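## Task

Carry the orange bin, and no other bin, over the benches to the bench edge where three of the arms are mounted. Set the hook down next to that bin, lying flat on the bench with its handle sticking out past that same edge. All other objects must finish resting on whatever supports them right now. Nothing counts as placed if a robot is still what keeps it there. At the end, open the grippers and move the arms away.

## Robot and tools

Robots: four identical i2rt Big YAM arms named arm1, arm2, arm3 and arm4. Each has six revolute joints, a two-finger gripper and a wrist camera. With joints 1 and 6 at 0 and the hand level and pointing forward, the wrist camera rides on top of the hand looking toward the fingertips. Maximum reach is roughly 1.0 m from the joint 1 axis. Joints move at different speeds, so the hand can sweep a wide path between postures. Two fixed room cameras, room_a and room_b, also watch the scene.

Frames: one shared scene frame, origin on the floor, +z up. "hand" means the point halfway between the fingertips; its z axis runs along the fingers and its y axis is the direction the fingers open and close. Hand poses are computed from each arm's true foot placement, which is never printed.

execute_actions(actions, cameras): actions is a list holding either one action or none. An empty list only reports state and images. The action is an object keyed by robot name; each robot entry holds "joints", a map of absolute targets (not offsets) by joint name. Every robot listed begins moving at once; they may finish at different times. Units and ranges: joint1_rad -2.879 to 2.879 (rotation about the foot, positive counter-clockwise seen from above, 0 = arm extends the way the foot faces); joint2_rad 0 to 3.141 (shoulder; 0 = upper arm lying backward, positive lifts it up then forward); joint3_rad 0 to 3.019 (elbow; 0 = folded, positive opens); joint4_rad -1.692 to 1.57 (hand pitch, positive raises fingers); joint5_rad -1.57 to 1.57 (sideways hand swing, positive toward the arm's right); joint6_rad -2.094 to 2.094 (hand roll, positive clockwise viewed from behind the hand); gripper_m 0 to 0.093 metres, the fingertip gap. Completion tolerances: ±0.045, ±0.14, ±0.09, ±0.055, ±0.03, ±0.035 rad and ±0.003 m. A single action runs at most 15 s. Any unknown key or out-of-range number rejects the whole call and nothing moves. A joint or robot left out of an action may keep driving toward its earlier target. cameras is an optional list from arm1_cam_wrist, arm2_cam_wrist, arm3_cam_wrist, arm4_cam_wrist, room_a, room_b, all; omitted, null or ["all"] returns every camera, [] returns none. Images are 672x504 and taken when the call ends; the "pictures" line gives their order.

wait(seconds): 0 to 10 s, commands nothing and returns the same state and images as an empty action.

zoom_image(camera, region): enlarges part of a camera's most recent full image; region is [x0, y0, x1, y1] in pixels, origin top-left, no larger than 504 by 504.

read_manual(section): returns the URDF licence texts ("licences"); moves nothing.

finished_scene(scene): ends the current scene, given its number, once the robots have held the last command; irreversible. Its result says whether the goal was met and may give the next task. If a result reports a stop, any later execute_actions, wait or finished_scene calls in that same reply are skipped.

Result lines: joint_status tells how each commanded motion ended. "off_target": stopped short and possibly still pushing. "contact_stop" or "time_out": the joint gives up its target and holds where it stopped; a timed-out joint that still strains keeps a target no further than 0.375, 0.375, 0.113, 0.225, 0.075, 0.3 rad (joints 1-6) from its position, keeps pushing, and resumes by itself if the path clears; on_its_own lists it. Send a joint its reported position to relieve such a push. "joint command not followed" (often with a "cause:" line) means a self/inter-arm clearance check blocked that arm's joint targets, shown per joint as "not_followed"; the gripper part still runs, and blocked targets may be retried with later actions until replaced. on_its_own covers what the call did not command; "held at" is a held target, not a position. MOTOR HOT appears from 85 °C; at 100 °C an OVER-TEMPERATURE FAULT drops that arm until it cools, and its unfinished keys read "limit_stop_at_motor_heat" (resend targets afterwards).

Cautions: the arms do not stop on contact and can press hard, which heats motors, so avoid long strain and long holds of loads; joints bearing a load sag. A target very near the current reading may not move a joint. Robots run independently. A hard squeeze between two robots aborts the run and hard hits are penalised; the clearance check can be late and ignores fingers, gripper housings and wrist cameras. Object contact between arms is fine. Never knock items off the work area or onto the floor. Avoid drops, slips and slams. Loose objects may occasionally get nudged by outside pushes. Gripper force is about 50-62 N per pad, lower on some grippers. The robot holds the last command while you think.

Each tool is called after ">>>" in YAML: its name, and indented under it one key for each argument.

## Session

>>> execute_actions:
  actions: []

Scene clock: 0.00 s.
Motor temperatures (°C, as the motors report them): arm1=[21 21 19 21 20 21] | arm2=[19 19 20 20 22 19] | arm3=[19 19 21 19 20 21] | arm4=[21 21 19 22 21 19]
arm1.joint_positions: joint1_rad=+0.423 joint2_rad=+0.354 joint3_rad=+1.606 joint4_rad=-1.580 joint5_rad=+0.175 joint6_rad=+0.578 gripper_m=+0.095
arm1.joint_status: not commanded
arm1.hand: x=-1.1546 y=-0.5584 z=+1.3376 quat_wxyz=(-0.256, +0.458, -0.670, -0.526) (m; scene frame)
arm2.joint_positions: joint1_rad=-0.687 joint2_rad=+0.585 joint3_rad=+1.505 joint4_rad=-1.548 joint5_rad=+0.056 joint6_rad=+0.783 gripper_m=+0.094
arm2.joint_status: not commanded
arm2.hand: x=-0.1384 y=-0.4671 z=+1.2905 quat_wxyz=(-0.307, +0.069, -0.886, -0.341) (m; scene frame)
arm3.joint_positions: joint1_rad=+0.692 joint2_rad=+0.256 joint3_rad=+1.682 joint4_rad=-1.466 joint5_rad=-0.027 joint6_rad=-0.057 gripper_m=+0.094
arm3.joint_status: not commanded
arm3.hand: x=+0.7259 y=-0.6150 z=+1.3900 quat_wxyz=(-0.250, +0.688, -0.217, -0.646) (m; scene frame)
arm4.joint_positions: joint1_rad=+0.680 joint2_rad=+0.376 joint3_rad=+1.425 joint4_rad=-1.329 joint5_rad=-0.174 joint6_rad=-0.478 gripper_m=+0.095
arm4.joint_status: not commanded
arm4.hand: x=+0.7976 y=+1.7121 z=+1.3615 quat_wxyz=(-0.496, -0.142, -0.784, +0.344) (m; scene frame)
pictures: arm1_cam_wrist, arm2_cam_wrist, arm3_cam_wrist, arm4_cam_wrist, room_a, room_b
Images, in order (width x height): arm1_cam_wrist 672x504, arm2_cam_wrist 672x504, arm3_cam_wrist 672x504, arm4_cam_wrist 672x504, room_a 672x504, room_b 672x504.

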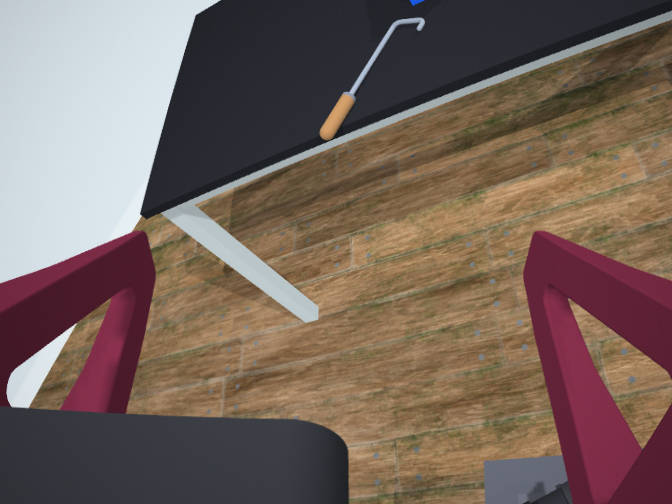

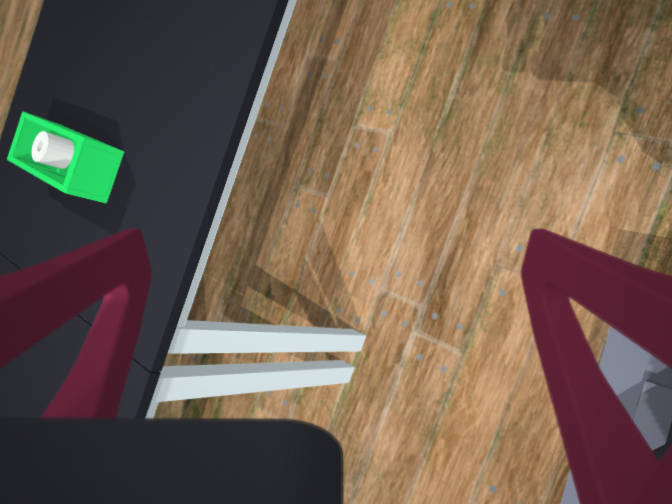

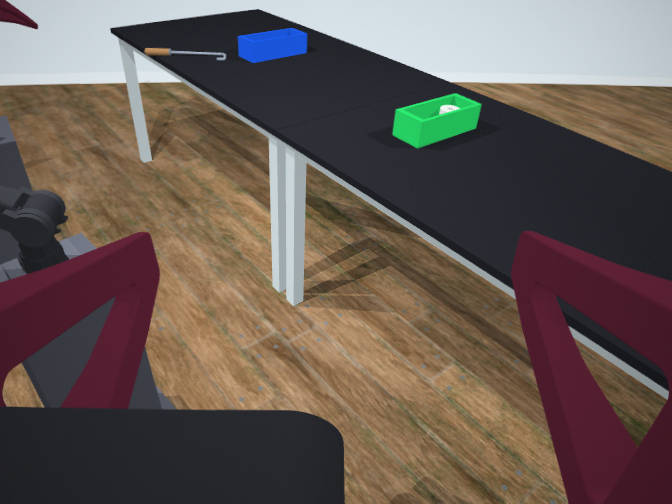

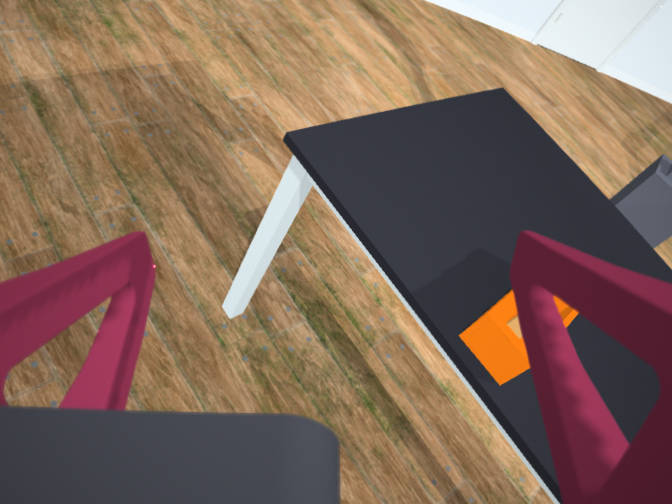

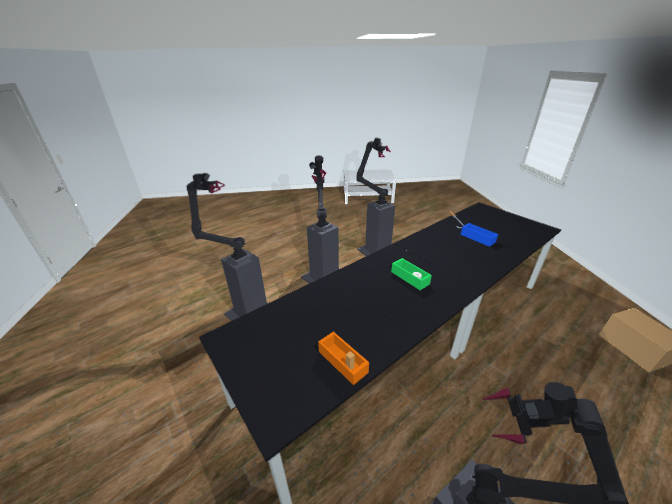

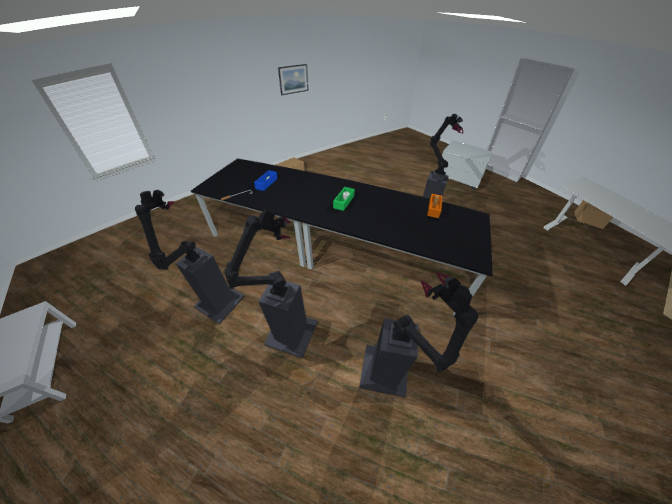

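>>> zoom_image:
  camera: "room_a"
  region: [180, 190, 580, 490]

>>> zoom_image:
  camera: "room_b"
  region: [170, 130, 520, 350]

>>> zoom_image:
  camera: "arm1_cam_wrist"
  region: [280, 0, 480, 150]

Region (180, 190, 580, 490) of room_a's 672x504 image, scaled by 1.260, with more detail than that image has; it fills the top 378 rows of this view, and the rest is white.

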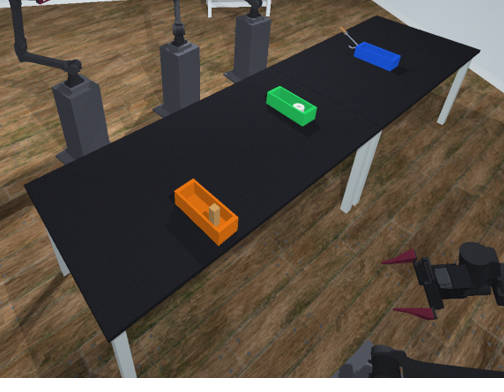

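Region (170, 130, 520, 350) of room_b's 672x504 image, scaled by 1.440, with more detail than that image has; it fills the top 317 rows of this view, and the rest is white.

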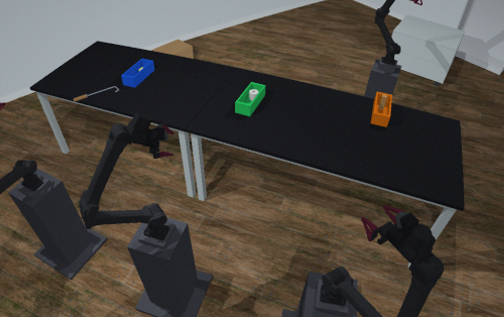

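Region (280, 0, 480, 150) of arm1_cam_wrist's 672x504 image, scaled by 2.520, with more detail than that image has; it fills the top 378 rows of this view, and the rest is white.

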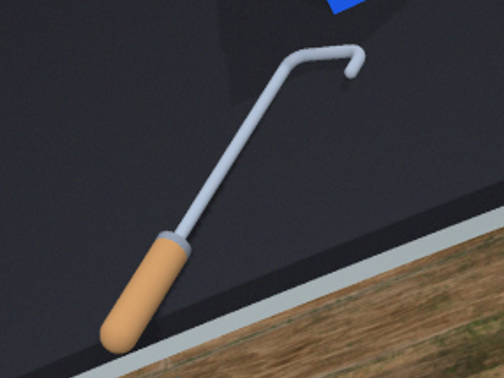

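>>> execute_actions:
  actions:
    - {"arm1":{"joints":{"joint1_rad":0.09,"joint2_rad":1.6,"joint3_rad":1.6,"joint4_rad":-0.8,"joint5_rad":0,"joint6_rad":0}},"arm2":{"joints":{"joint1_rad":-0.1,"joint2_rad":1.6,"joint3_rad":1.6,"joint4_rad":-0.8,"joint5_rad":0,"joint6_rad":0}},"arm3":{"joints":{"joint1_rad":-0.25,"joint2_rad":1.6,"joint3_rad":1.6,"joint4_rad":-0.3,"joint5_rad":0,"joint6_rad":0}},"arm4":{"joints":{"joint1_rad":0.2,"joint2_rad":1.6,"joint3_rad":1.6,"joint4_rad":-0.6,"joint5_rad":0,"joint6_rad":0}}}

Scene clock: 21.23 s.
Motor temperatures (°C, as the motors report them): arm1=[21 22 21 21 20 21] | arm2=[19 19 23 21 22 19] | arm3=[19 20 22 19 20 21] | arm4=[21 21 22 23 21 19]
arm1.joint_positions: joint1_rad=+0.095 joint2_rad=+1.609 joint3_rad=+1.594 joint4_rad=-0.821 joint5_rad=+0.003 joint6_rad=+0.017 gripper_m=+0.095
arm1.joint_status: all done
arm1.hand: x=-1.1722 y=+0.0448 z=+1.0462 quat_wxyz=(-0.252, +0.656, -0.664, -0.256) (m; scene frame)
arm2.joint_positions: joint1_rad=-0.094 joint2_rad=+1.617 joint3_rad=+1.581 joint4_rad=-0.823 joint5_rad=+0.000 joint6_rad=+0.012 gripper_m=+0.094
arm2.joint_status: all done
arm2.hand: x=-0.2434 y=+0.0484 z=+1.0486 quat_wxyz=(-0.249, +0.655, -0.666, -0.254) (m; scene frame)
arm3.joint_positions: joint1_rad=-0.255 joint2_rad=+1.600 joint3_rad=+1.594 joint4_rad=-0.328 joint5_rad=-0.002 joint6_rad=-0.009 gripper_m=+0.094
arm3.joint_status: all done
arm3.hand: x=+0.7645 y=+0.1198 z=+1.1575 quat_wxyz=(-0.429, +0.556, -0.593, -0.393) (m; scene frame)
arm4.joint_positions: joint1_rad=+0.208 joint2_rad=+1.601 joint3_rad=+1.572 joint4_rad=-0.613 joint5_rad=-0.003 joint6_rad=-0.015 gripper_m=+0.095
arm4.joint_status: all done
arm4.hand: x=+0.7962 y=+1.1192 z=+1.1138 quat_wxyz=(-0.336, -0.584, -0.677, +0.296) (m; scene frame)
pictures: arm1_cam_wrist, arm2_cam_wrist, arm3_cam_wrist, arm4_cam_wrist, room_a, room_b
Images, in order (width x height): arm1_cam_wrist 672x504, arm2_cam_wrist 672x504, arm3_cam_wrist 672x504, arm4_cam_wrist 672x504, room_a 672x504, room_b 672x504.

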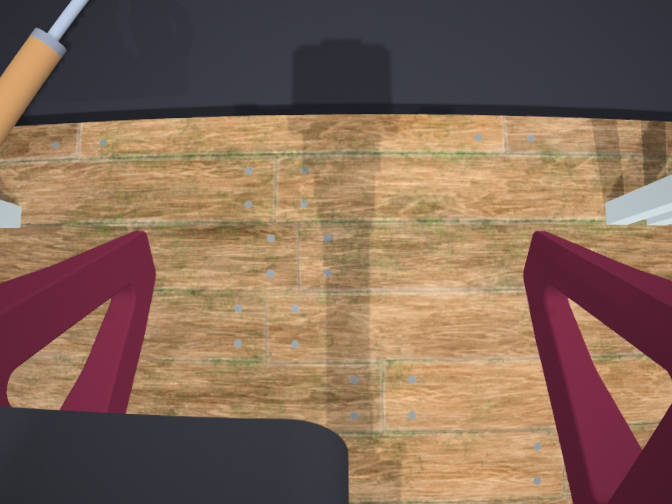

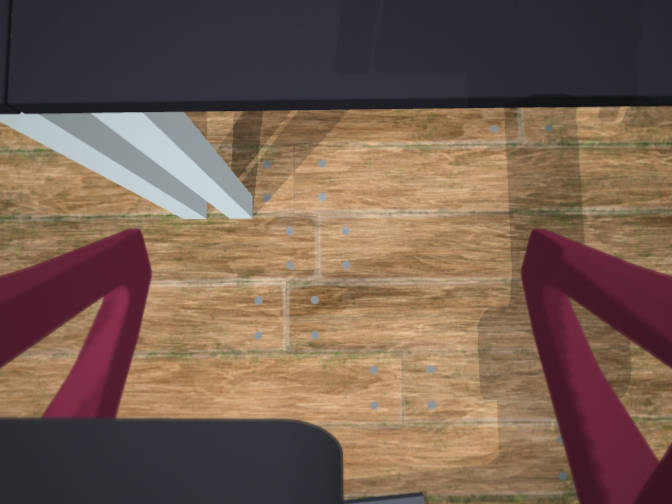

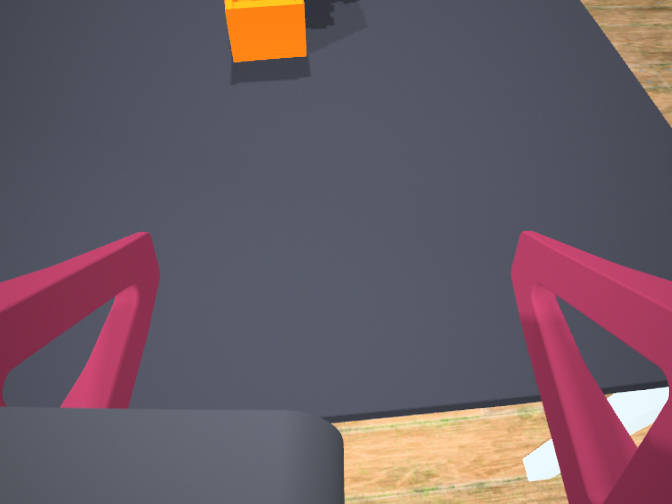

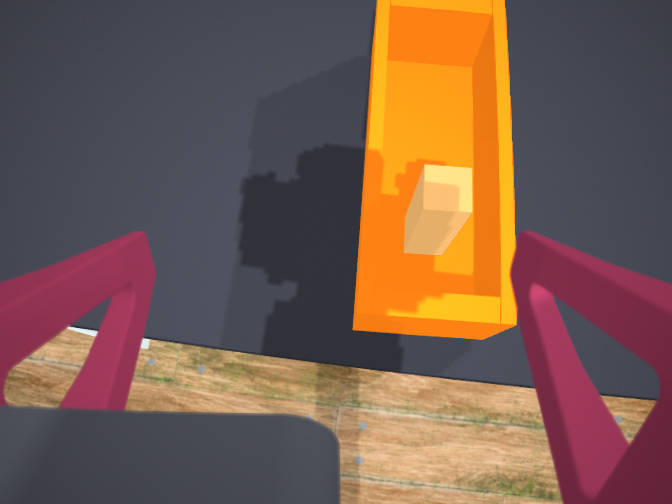

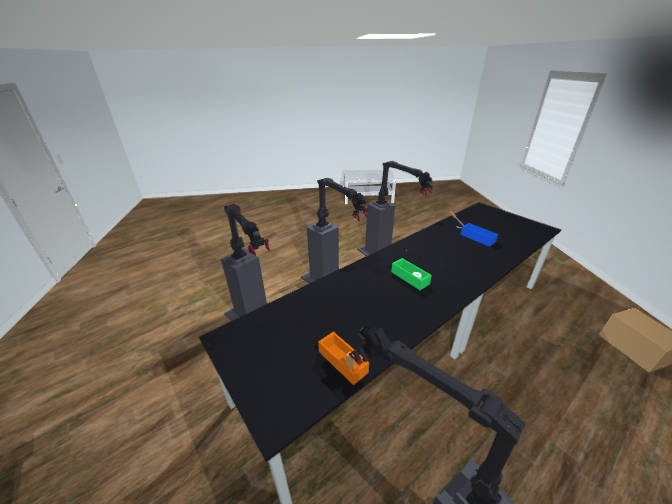

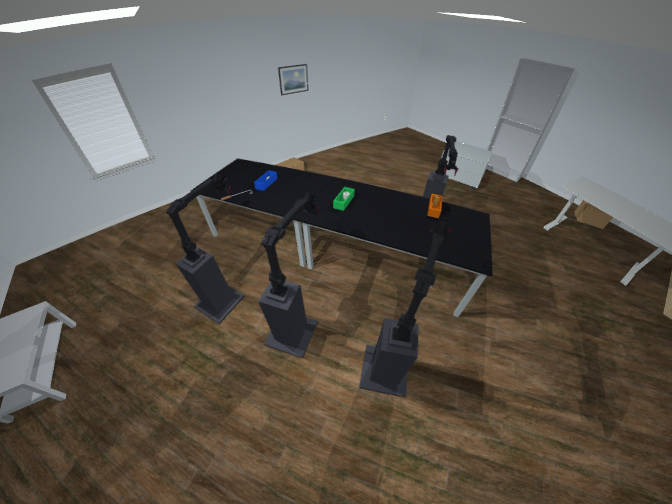

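>>> execute_actions:
  actions:
    - {"arm1":{"joints":{"joint1_rad":0.649,"joint2_rad":2.40,"joint3_rad":2.225,"joint4_rad":-0.75,"joint5_rad":0.913,"joint6_rad":0.843}},"arm4":{"joints":{"joint1_rad":0.095,"joint2_rad":1.89,"joint3_rad":0.71,"joint4_rad":0.92}}}
  cameras: ["arm1_cam_wrist","arm4_cam_wrist","room_a"]

Scene clock: 49.53 s.
Motor temperatures (°C, as the motors report them): arm1=[21 25 28 21 20 21] | arm2=[19 21 27 21 22 19] | arm3=[19 22 26 19 20 21] | arm4=[21 23 26 23 21 19]
arm1.joint_positions: joint1_rad=+0.648 joint2_rad=+2.401 joint3_rad=+2.172 joint4_rad=-0.758 joint5_rad=+0.912 joint6_rad=+0.827 gripper_m=+0.095
arm1.joint_status: all done
arm1.hand: x=-1.4869 y=+0.1602 z=+0.8275 quat_wxyz=(-0.444, +0.420, -0.761, -0.218) (m; scene frame)
arm2.joint_positions: joint1_rad=-0.094 joint2_rad=+1.617 joint3_rad=+1.581 joint4_rad=-0.823 joint5_rad=+0.000 joint6_rad=+0.012 gripper_m=+0.094
arm2.joint_status: not commanded
arm2.hand: x=-0.2434 y=+0.0484 z=+1.0486 quat_wxyz=(-0.249, +0.655, -0.666, -0.254) (m; scene frame)
arm3.joint_positions: joint1_rad=-0.255 joint2_rad=+1.600 joint3_rad=+1.594 joint4_rad=-0.328 joint5_rad=-0.002 joint6_rad=-0.009 gripper_m=+0.094
arm3.joint_status: not commanded
arm3.hand: x=+0.7645 y=+0.1198 z=+1.1575 quat_wxyz=(-0.429, +0.556, -0.593, -0.393) (m; scene frame)
arm4.joint_positions: joint1_rad=+0.084 joint2_rad=+1.886 joint3_rad=+0.718 joint4_rad=+0.906 joint5_rad=-0.001 joint6_rad=-0.014 gripper_m=+0.095
arm4.joint_status: all done
arm4.hand: x=+0.7117 y=+1.2018 z=+0.8191 quat_wxyz=(-0.430, -0.555, -0.567, +0.431) (m; scene frame)
pictures: arm1_cam_wrist, arm4_cam_wrist, room_a
Images, in order (width x height): arm1_cam_wrist 672x504, arm4_cam_wrist 672x504, room_a 672x504.

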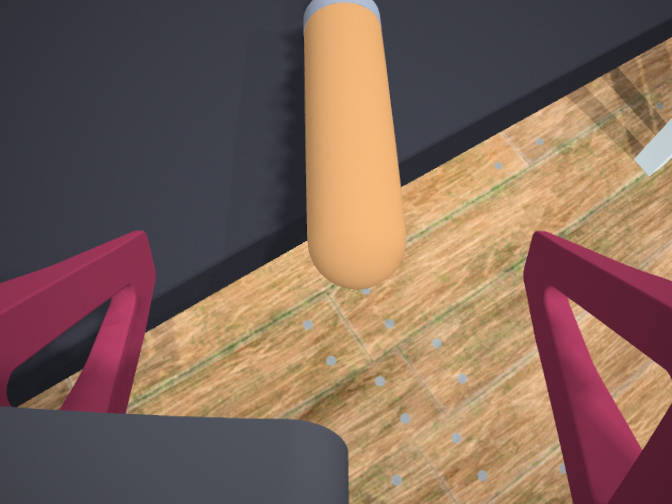

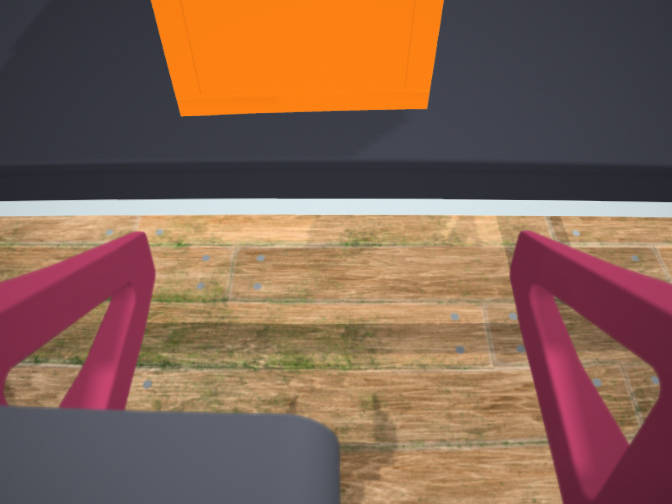

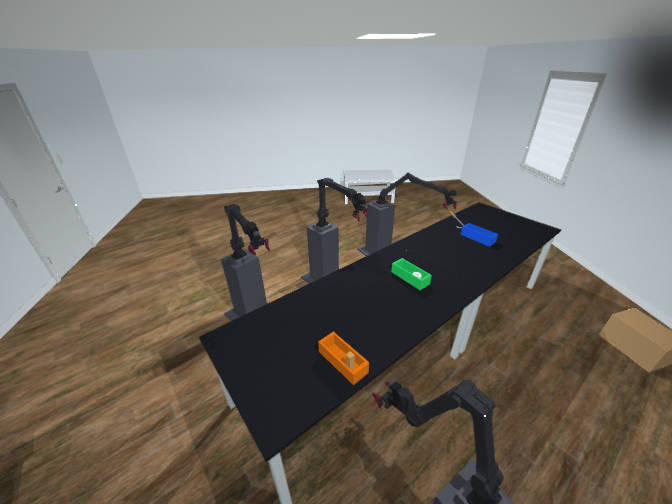

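>>> execute_actions:
  actions:
    - {"arm1":{"joints":{"joint1_rad":0.57,"joint2_rad":2.53,"joint3_rad":2.32,"joint4_rad":-0.60,"joint5_rad":0.865,"joint6_rad":0.74}},"arm4":{"joints":{"joint1_rad":0.115,"joint2_rad":1.99,"joint3_rad":0.98,"joint4_rad":0.8,"gripper_m":0.07}}}
  cameras: ["arm1_cam_wrist","arm4_cam_wrist"]

Scene clock: 58.20 s.
Motor temperatures (°C, as the motors report them): arm1=[21 27 31 21 20 21] | arm2=[19 21 28 21 22 19] | arm3=[19 22 27 19 20 21] | arm4=[21 23 25 23 21 19]
arm1.joint_positions: joint1_rad=+0.562 joint2_rad=+2.526 joint3_rad=+2.270 joint4_rad=-0.617 joint5_rad=+0.869 joint6_rad=+0.760 gripper_m=+0.095
arm1.joint_status: all done
arm1.hand: x=-1.4427 y=+0.2188 z=+0.7829 quat_wxyz=(-0.442, +0.394, -0.769, -0.239) (m; scene frame)
arm2.joint_positions: joint1_rad=-0.094 joint2_rad=+1.617 joint3_rad=+1.581 joint4_rad=-0.823 joint5_rad=+0.000 joint6_rad=+0.012 gripper_m=+0.094
arm2.joint_status: not commanded
arm2.hand: x=-0.2434 y=+0.0484 z=+1.0486 quat_wxyz=(-0.249, +0.655, -0.666, -0.254) (m; scene frame)
arm3.joint_positions: joint1_rad=-0.255 joint2_rad=+1.600 joint3_rad=+1.594 joint4_rad=-0.328 joint5_rad=-0.002 joint6_rad=-0.009 gripper_m=+0.094
arm3.joint_status: not commanded
arm3.hand: x=+0.7645 y=+0.1198 z=+1.1575 quat_wxyz=(-0.429, +0.556, -0.593, -0.393) (m; scene frame)
arm4.joint_positions: joint1_rad=+0.105 joint2_rad=+1.985 joint3_rad=+0.965 joint4_rad=+0.805 joint5_rad=-0.001 joint6_rad=-0.014 gripper_m=+0.070
arm4.joint_status: all done
arm4.hand: x=+0.7266 y=+1.1166 z=+0.8370 quat_wxyz=(-0.448, -0.539, -0.562, +0.439) (m; scene frame)
pictures: arm1_cam_wrist, arm4_cam_wrist
Images, in order (width x height): arm1_cam_wrist 672x504, arm4_cam_wrist 672x504.

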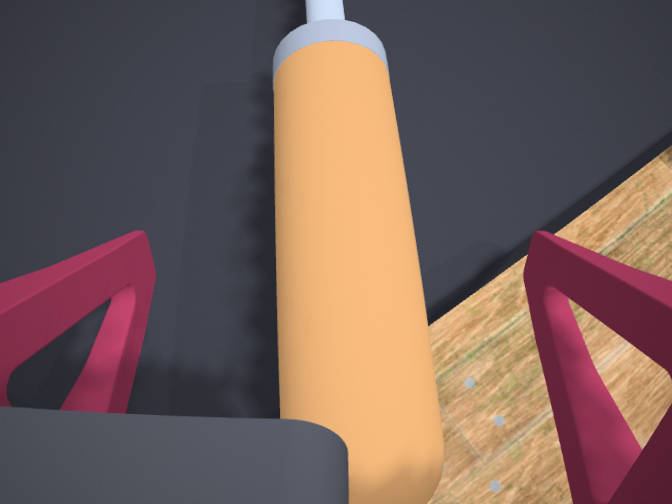

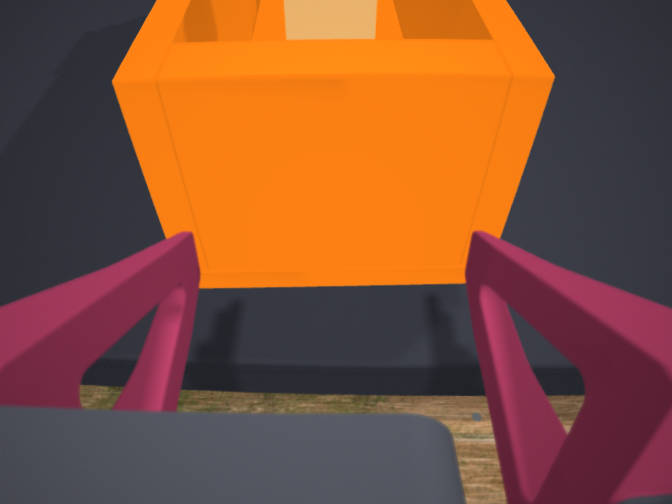

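>>> execute_actions:
  actions:
    - {"arm1":{"joints":{"gripper_m":0.0}},"arm4":{"joints":{"joint2_rad":2.09,"joint3_rad":1.14,"joint4_rad":0.72}}}
  cameras: ["arm1_cam_wrist","arm4_cam_wrist"]

Scene clock: 63.90 s.
Motor temperatures (°C, as the motors report them): arm1=[21 28 32 21 20 21] | arm2=[19 21 28 21 22 19] | arm3=[19 22 27 19 20 21] | arm4=[21 23 24 23 21 19]
arm1.joint_positions: joint1_rad=+0.563 joint2_rad=+2.525 joint3_rad=+2.272 joint4_rad=-0.613 joint5_rad=+0.868 joint6_rad=+0.751 gripper_m=+0.030
arm1.joint_status: gripper_m off_target (ended at +0.030, target +0.000)
arm1.hand: x=-1.4440 y=+0.2195 z=+0.7848 quat_wxyz=(-0.443, +0.397, -0.767, -0.240) (m; scene frame)
arm2.joint_positions: joint1_rad=-0.094 joint2_rad=+1.617 joint3_rad=+1.581 joint4_rad=-0.823 joint5_rad=+0.000 joint6_rad=+0.012 gripper_m=+0.094
arm2.joint_status: not commanded
arm2.hand: x=-0.2434 y=+0.0484 z=+1.0486 quat_wxyz=(-0.249, +0.655, -0.666, -0.254) (m; scene frame)
arm3.joint_positions: joint1_rad=-0.255 joint2_rad=+1.600 joint3_rad=+1.594 joint4_rad=-0.328 joint5_rad=-0.002 joint6_rad=-0.009 gripper_m=+0.094
arm3.joint_status: not commanded
arm3.hand: x=+0.7645 y=+0.1198 z=+1.1575 quat_wxyz=(-0.429, +0.556, -0.593, -0.393) (m; scene frame)
arm4.joint_positions: joint1_rad=+0.105 joint2_rad=+2.076 joint3_rad=+1.105 joint4_rad=+0.728 joint5_rad=-0.002 joint6_rad=-0.014 gripper_m=+0.070
arm4.joint_status: all done
arm4.hand: x=+0.7280 y=+1.0743 z=+0.8195 quat_wxyz=(-0.440, -0.545, -0.569, +0.431) (m; scene frame)
pictures: arm1_cam_wrist, arm4_cam_wrist
Images, in order (width x height): arm1_cam_wrist 672x504, arm4_cam_wrist 672x504.

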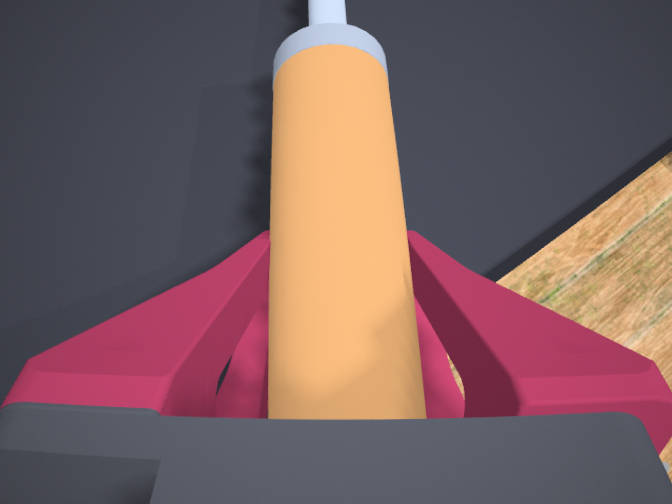

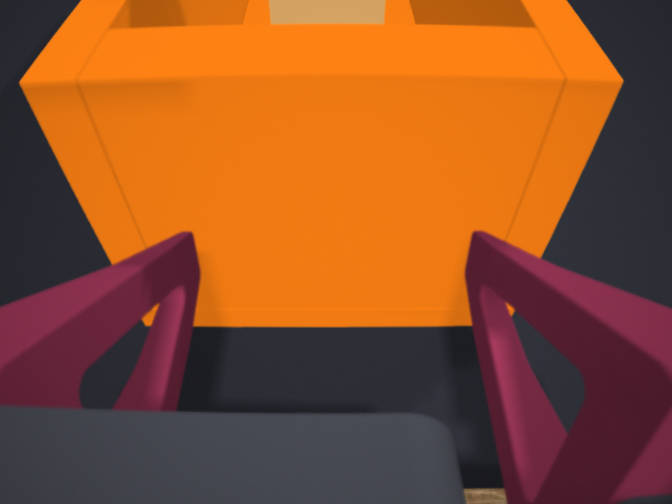

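>>> execute_actions:
  actions:
    - {"arm1":{"joints":{"joint2_rad":2.2}},"arm2":{"joints":{"joint1_rad":0.597,"joint2_rad":0.948,"joint3_rad":0.53,"joint4_rad":0.45,"joint6_rad":1.57}},"arm4":{"joints":{"joint2_rad":2.185,"joint3_rad":1.39,"joint4_rad":0.586}}}
  cameras: ["arm1_cam_wrist","arm4_cam_wrist"]

>>> execute_actions:
  actions:
    - {"arm1":{"joints":{"joint1_rad":0.0,"joint2_rad":1.257,"joint3_rad":1.10,"joint4_rad":-0.32,"joint5_rad":0,"joint6_rad":0}},"arm4":{"joints":{"joint2_rad":2.317,"joint3_rad":1.665,"joint4_rad":0.447}}}
  cameras: ["arm1_cam_wrist","arm4_cam_wrist","room_a"]

Scene clock: 76.13 s.
Motor temperatures (°C, as the motors report them): arm1=[21 29 34 21 20 21] | arm2=[19 21 28 21 22 19] | arm3=[19 23 27 19 20 21] | arm4=[21 24 25 23 21 19]
arm1.joint_positions: joint1_rad=+0.572 joint2_rad=+2.229 joint3_rad=+2.273 joint4_rad=-0.613 joint5_rad=+0.865 joint6_rad=+0.746 gripper_m=+0.030
arm1.joint_status: all done
arm1.hand: x=-1.4451 y=+0.2038 z=+1.0334 quat_wxyz=(-0.437, +0.324, -0.755, -0.367) (m; scene frame)
arm2.joint_positions: joint1_rad=+0.591 joint2_rad=+0.947 joint3_rad=+0.524 joint4_rad=+0.423 joint5_rad=-0.003 joint6_rad=+1.558 gripper_m=+0.094
arm2.joint_status: all done
arm2.hand: x=-0.5293 y=-0.2520 z=+1.0610 quat_wxyz=(+0.233, +0.242, -0.658, -0.674) (m; scene frame)
arm3.joint_positions: joint1_rad=-0.255 joint2_rad=+1.600 joint3_rad=+1.594 joint4_rad=-0.328 joint5_rad=-0.002 joint6_rad=-0.009 gripper_m=+0.094
arm3.joint_status: not commanded
arm3.hand: x=+0.7645 y=+0.1198 z=+1.1575 quat_wxyz=(-0.429, +0.556, -0.593, -0.393) (m; scene frame)
arm4.joint_positions: joint1_rad=+0.105 joint2_rad=+2.177 joint3_rad=+1.360 joint4_rad=+0.593 joint5_rad=-0.002 joint6_rad=-0.014 gripper_m=+0.070
arm4.joint_status: all done
arm4.hand: x=+0.7302 y=+0.9988 z=+0.8346 quat_wxyz=(-0.445, -0.541, -0.565, +0.436) (m; scene frame)
pictures: arm1_cam_wrist, arm4_cam_wrist
Images, in order (width x height): arm1_cam_wrist 672x504, arm4_cam_wrist 672x504.

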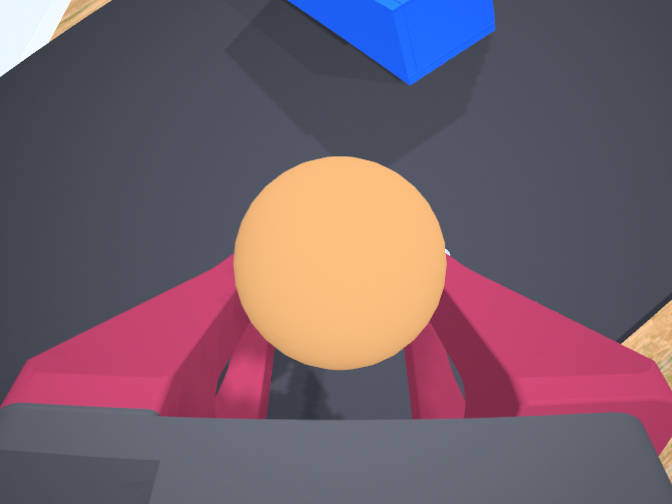

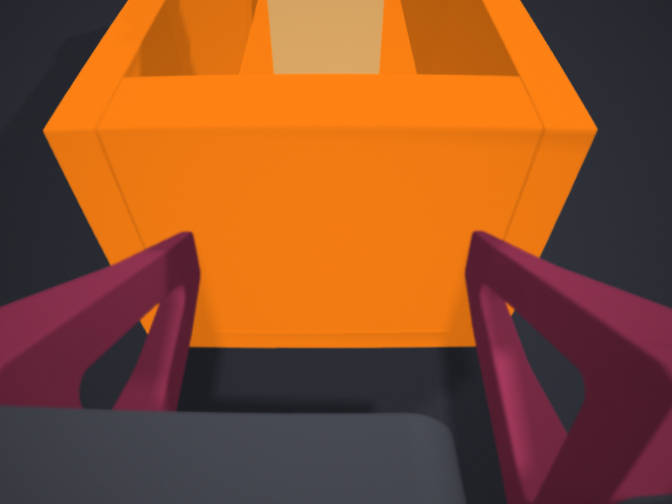

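Scene clock: 78.13 s.
Motor temperatures (°C, as the motors report them): arm1=[21 29 34 21 20 21] | arm2=[19 21 28 21 22 19] | arm3=[19 23 27 19 20 21] | arm4=[21 24 25 23 21 19]
arm1.joint_positions: joint1_rad=-0.002 joint2_rad=+1.290 joint3_rad=+1.069 joint4_rad=-0.358 joint5_rad=+0.000 joint6_rad=+0.018 gripper_m=+0.030
arm1.joint_status: all done
arm1.hand: x=-1.1177 y=-0.0478 z=+1.0223 quat_wxyz=(-0.349, +0.587, -0.656, -0.323) (m; scene frame)
arm2.joint_positions: joint1_rad=+0.591 joint2_rad=+0.947 joint3_rad=+0.524 joint4_rad=+0.423 joint5_rad=-0.003 joint6_rad=+1.558 gripper_m=+0.094
arm2.joint_status: not commanded
arm2.hand: x=-0.5293 y=-0.2520 z=+1.0610 quat_wxyz=(+0.233, +0.242, -0.658, -0.674) (m; scene frame)
arm3.joint_positions: joint1_rad=-0.255 joint2_rad=+1.600 joint3_rad=+1.594 joint4_rad=-0.328 joint5_rad=-0.002 joint6_rad=-0.009 gripper_m=+0.094
arm3.joint_status: not commanded
arm3.hand: x=+0.7645 y=+0.1198 z=+1.1575 quat_wxyz=(-0.429, +0.556, -0.593, -0.393) (m; scene frame)
arm4.joint_positions: joint1_rad=+0.105 joint2_rad=+2.306 joint3_rad=+1.626 joint4_rad=+0.453 joint5_rad=-0.002 joint6_rad=-0.014 gripper_m=+0.070
arm4.joint_status: all done
arm4.hand: x=+0.7322 y=+0.9305 z=+0.8352 quat_wxyz=(-0.445, -0.541, -0.565, +0.436) (m; scene frame)
pictures: arm1_cam_wrist, arm4_cam_wrist, room_a
Images, in order (width x height): arm1_cam_wrist 672x504, arm4_cam_wrist 672x504, room_a 672x504.

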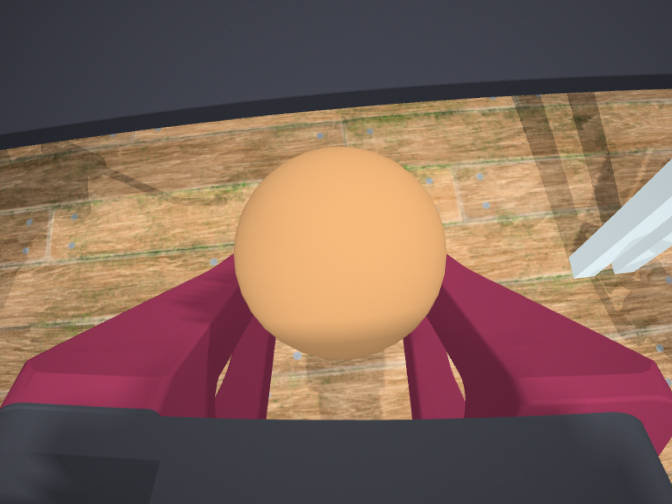

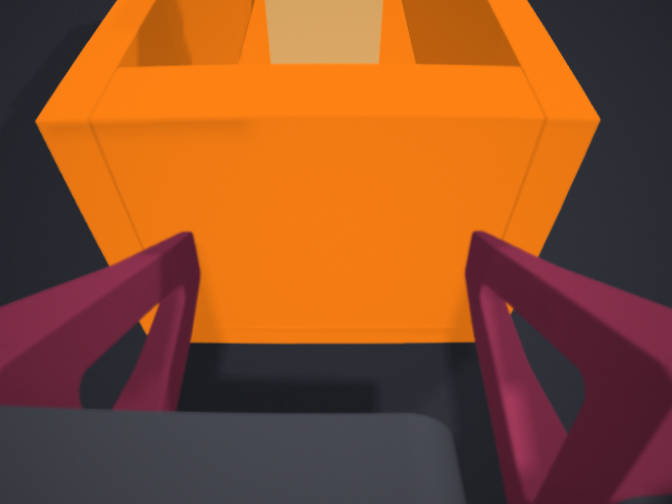

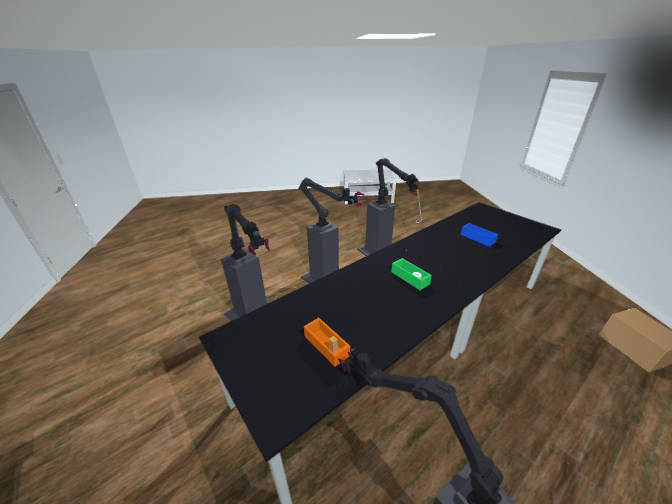

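>>> execute_actions:
  actions:
    - {"arm1":{"joints":{"joint1_rad":-0.782,"joint2_rad":1.80,"joint3_rad":2.02,"joint4_rad":-1.06}},"arm2":{"joints":{"joint2_rad":1.356,"joint3_rad":0.32,"joint4_rad":1.05,"joint6_rad":0}},"arm4":{"joints":{"joint2_rad":2.485,"joint3_rad":1.99,"joint4_rad":0.28}}}

Scene clock: 85.73 s.
Motor temperatures (°C, as the motors report them): arm1=[21 28 35 22 20 21] | arm2=[19 20 27 21 22 19] | arm3=[19 23 28 19 20 21] | arm4=[21 26 26 23 21 19]
arm1.joint_positions: joint1_rad=-0.777 joint2_rad=+1.822 joint3_rad=+1.949 joint4_rad=-1.059 joint5_rad=-0.002 joint6_rad=+0.011 gripper_m=+0.030
arm1.joint_status: all done
arm1.hand: x=-0.6304 y=-0.1491 z=+1.0593 quat_wxyz=(-0.294, +0.322, -0.893, -0.111) (m; scene frame)
arm2.joint_positions: joint1_rad=+0.591 joint2_rad=+1.352 joint3_rad=+0.309 joint4_rad=+1.023 joint5_rad=-0.003 joint6_rad=+0.012 gripper_m=+0.094
arm2.joint_status: all done
arm2.hand: x=-0.5263 y=-0.2543 z=+0.9198 quat_wxyz=(-0.301, +0.639, -0.306, -0.639) (m; scene frame)
arm3.joint_positions: joint1_rad=-0.255 joint2_rad=+1.600 joint3_rad=+1.594 joint4_rad=-0.328 joint5_rad=-0.002 joint6_rad=-0.009 gripper_m=+0.094
arm3.joint_status: not commanded
arm3.hand: x=+0.7645 y=+0.1198 z=+1.1575 quat_wxyz=(-0.429, +0.556, -0.593, -0.393) (m; scene frame)
arm4.joint_positions: joint1_rad=+0.105 joint2_rad=+2.472 joint3_rad=+1.947 joint4_rad=+0.285 joint5_rad=-0.002 joint6_rad=-0.014 gripper_m=+0.070
arm4.joint_status: all done
arm4.hand: x=+0.7342 y=+0.8630 z=+0.8271 quat_wxyz=(-0.441, -0.544, -0.568, +0.432) (m; scene frame)
pictures: arm1_cam_wrist, arm2_cam_wrist, arm3_cam_wrist, arm4_cam_wrist, room_a, room_b
Images, in order (width x height): arm1_cam_wrist 672x504, arm2_cam_wrist 672x504, arm3_cam_wrist 672x504, arm4_cam_wrist 672x504, room_a 672x504, room_b 672x504.

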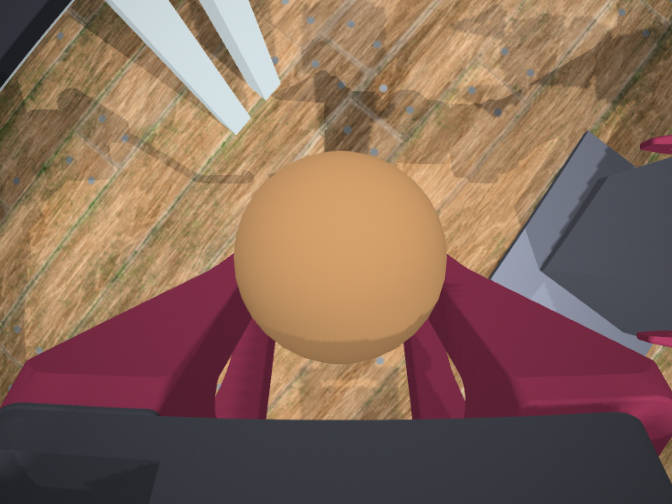

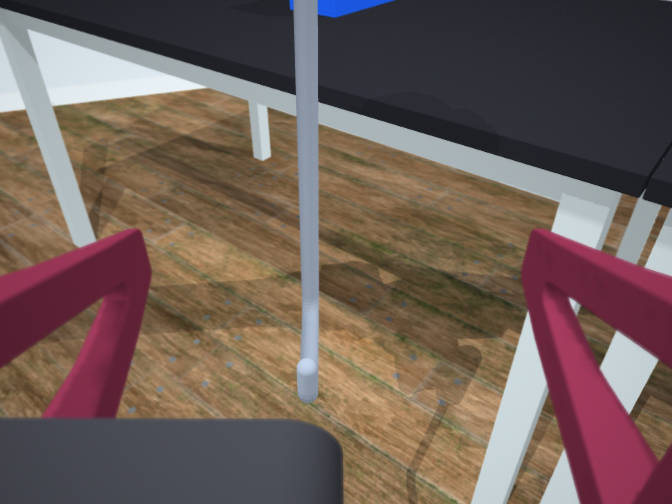

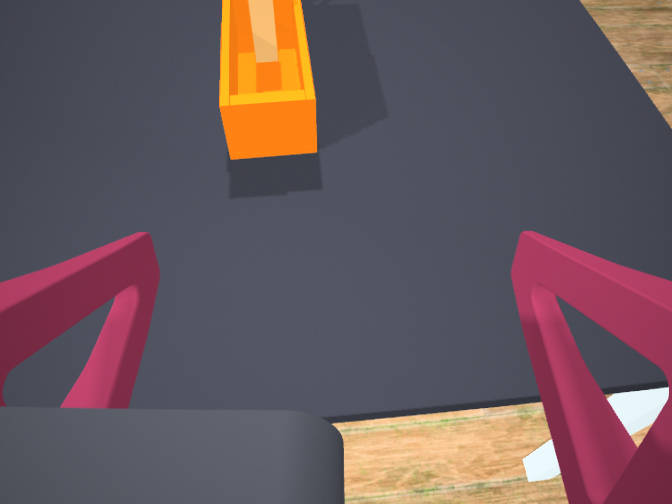

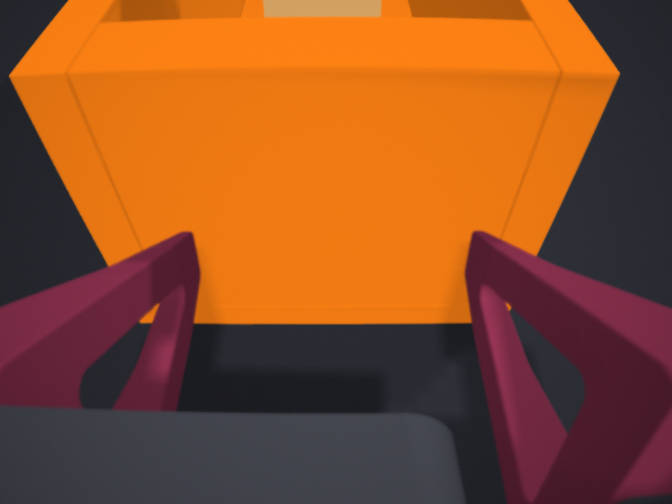

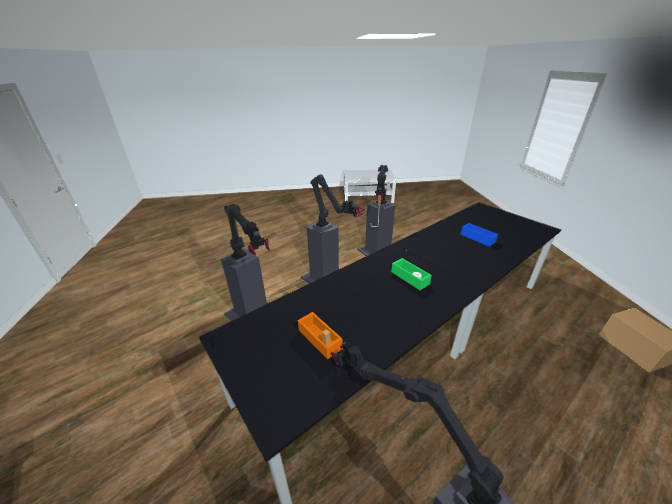

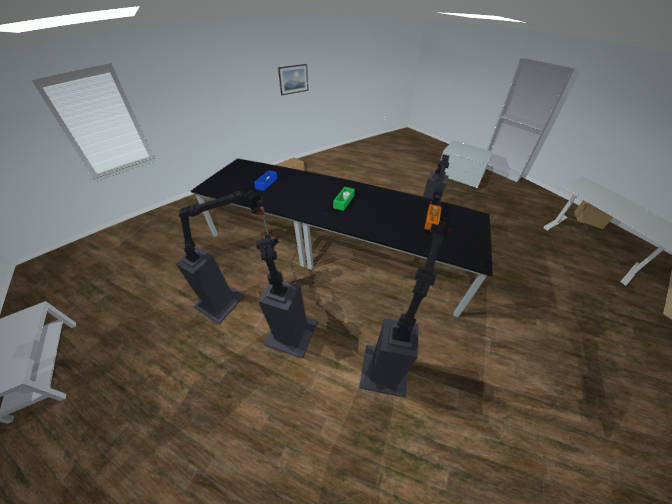

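>>> execute_actions:
  actions:
    - {"arm2":{"joints":{"joint1_rad":0.62,"joint2_rad":1.656,"joint3_rad":0.77,"joint4_rad":0.90}},"arm4":{"joints":{"joint2_rad":2.64,"joint3_rad":2.31,"joint4_rad":0.12}}}
  cameras: ["arm1_cam_wrist","arm2_cam_wrist"]

Scene clock: 89.17 s.
Motor temperatures (°C, as the motors report them): arm1=[21 28 37 21 20 21] | arm2=[19 20 27 21 22 19] | arm3=[19 23 28 19 20 21] | arm4=[21 26 27 23 21 19]
arm1.joint_positions: joint1_rad=-0.777 joint2_rad=+1.822 joint3_rad=+1.949 joint4_rad=-1.059 joint5_rad=-0.002 joint6_rad=+0.011 gripper_m=+0.030
arm1.joint_status: not commanded
arm1.hand: x=-0.6304 y=-0.1491 z=+1.0593 quat_wxyz=(-0.294, +0.322, -0.893, -0.111) (m; scene frame)
arm2.joint_positions: joint1_rad=+0.612 joint2_rad=+1.657 joint3_rad=+0.741 joint4_rad=+0.913 joint5_rad=-0.002 joint6_rad=+0.012 gripper_m=+0.094
arm2.joint_status: all done
arm2.hand: x=-0.6347 y=-0.1412 z=+0.9405 quat_wxyz=(-0.297, +0.637, -0.296, -0.647) (m; scene frame)
arm3.joint_positions: joint1_rad=-0.255 joint2_rad=+1.600 joint3_rad=+1.594 joint4_rad=-0.328 joint5_rad=-0.002 joint6_rad=-0.009 gripper_m=+0.094
arm3.joint_status: not commanded
arm3.hand: x=+0.7645 y=+0.1198 z=+1.1575 quat_wxyz=(-0.429, +0.556, -0.593, -0.393) (m; scene frame)
arm4.joint_positions: joint1_rad=+0.105 joint2_rad=+2.625 joint3_rad=+2.265 joint4_rad=+0.125 joint5_rad=-0.002 joint6_rad=-0.014 gripper_m=+0.070
arm4.joint_status: all done
arm4.hand: x=+0.7357 y=+0.8121 z=+0.8315 quat_wxyz=(-0.442, -0.543, -0.567, +0.434) (m; scene frame)
pictures: arm1_cam_wrist, arm2_cam_wrist
Images, in order (width x height): arm1_cam_wrist 672x504, arm2_cam_wrist 672x504.

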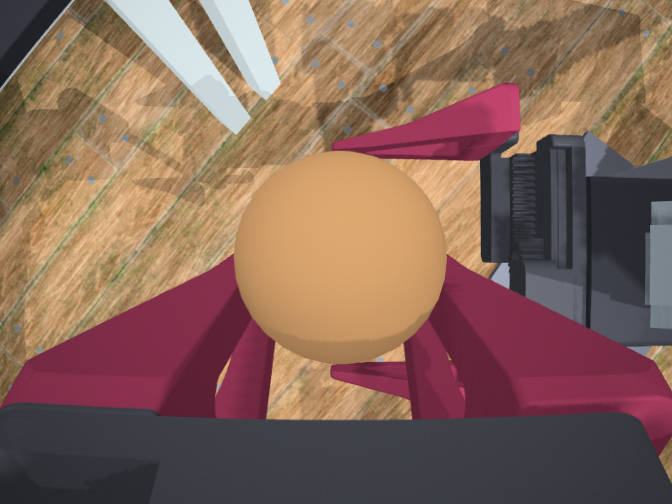

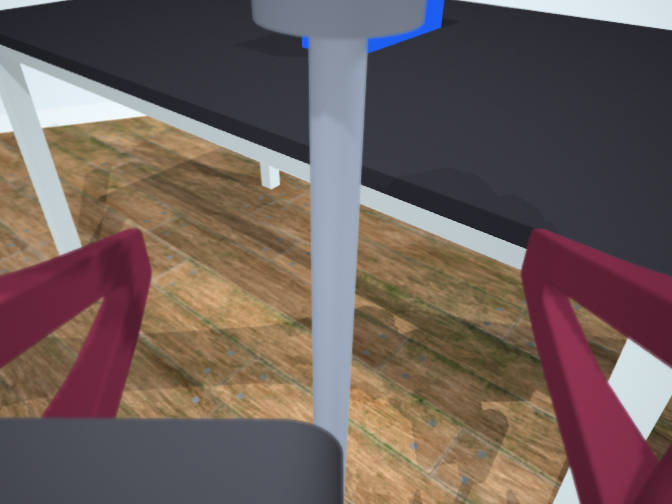

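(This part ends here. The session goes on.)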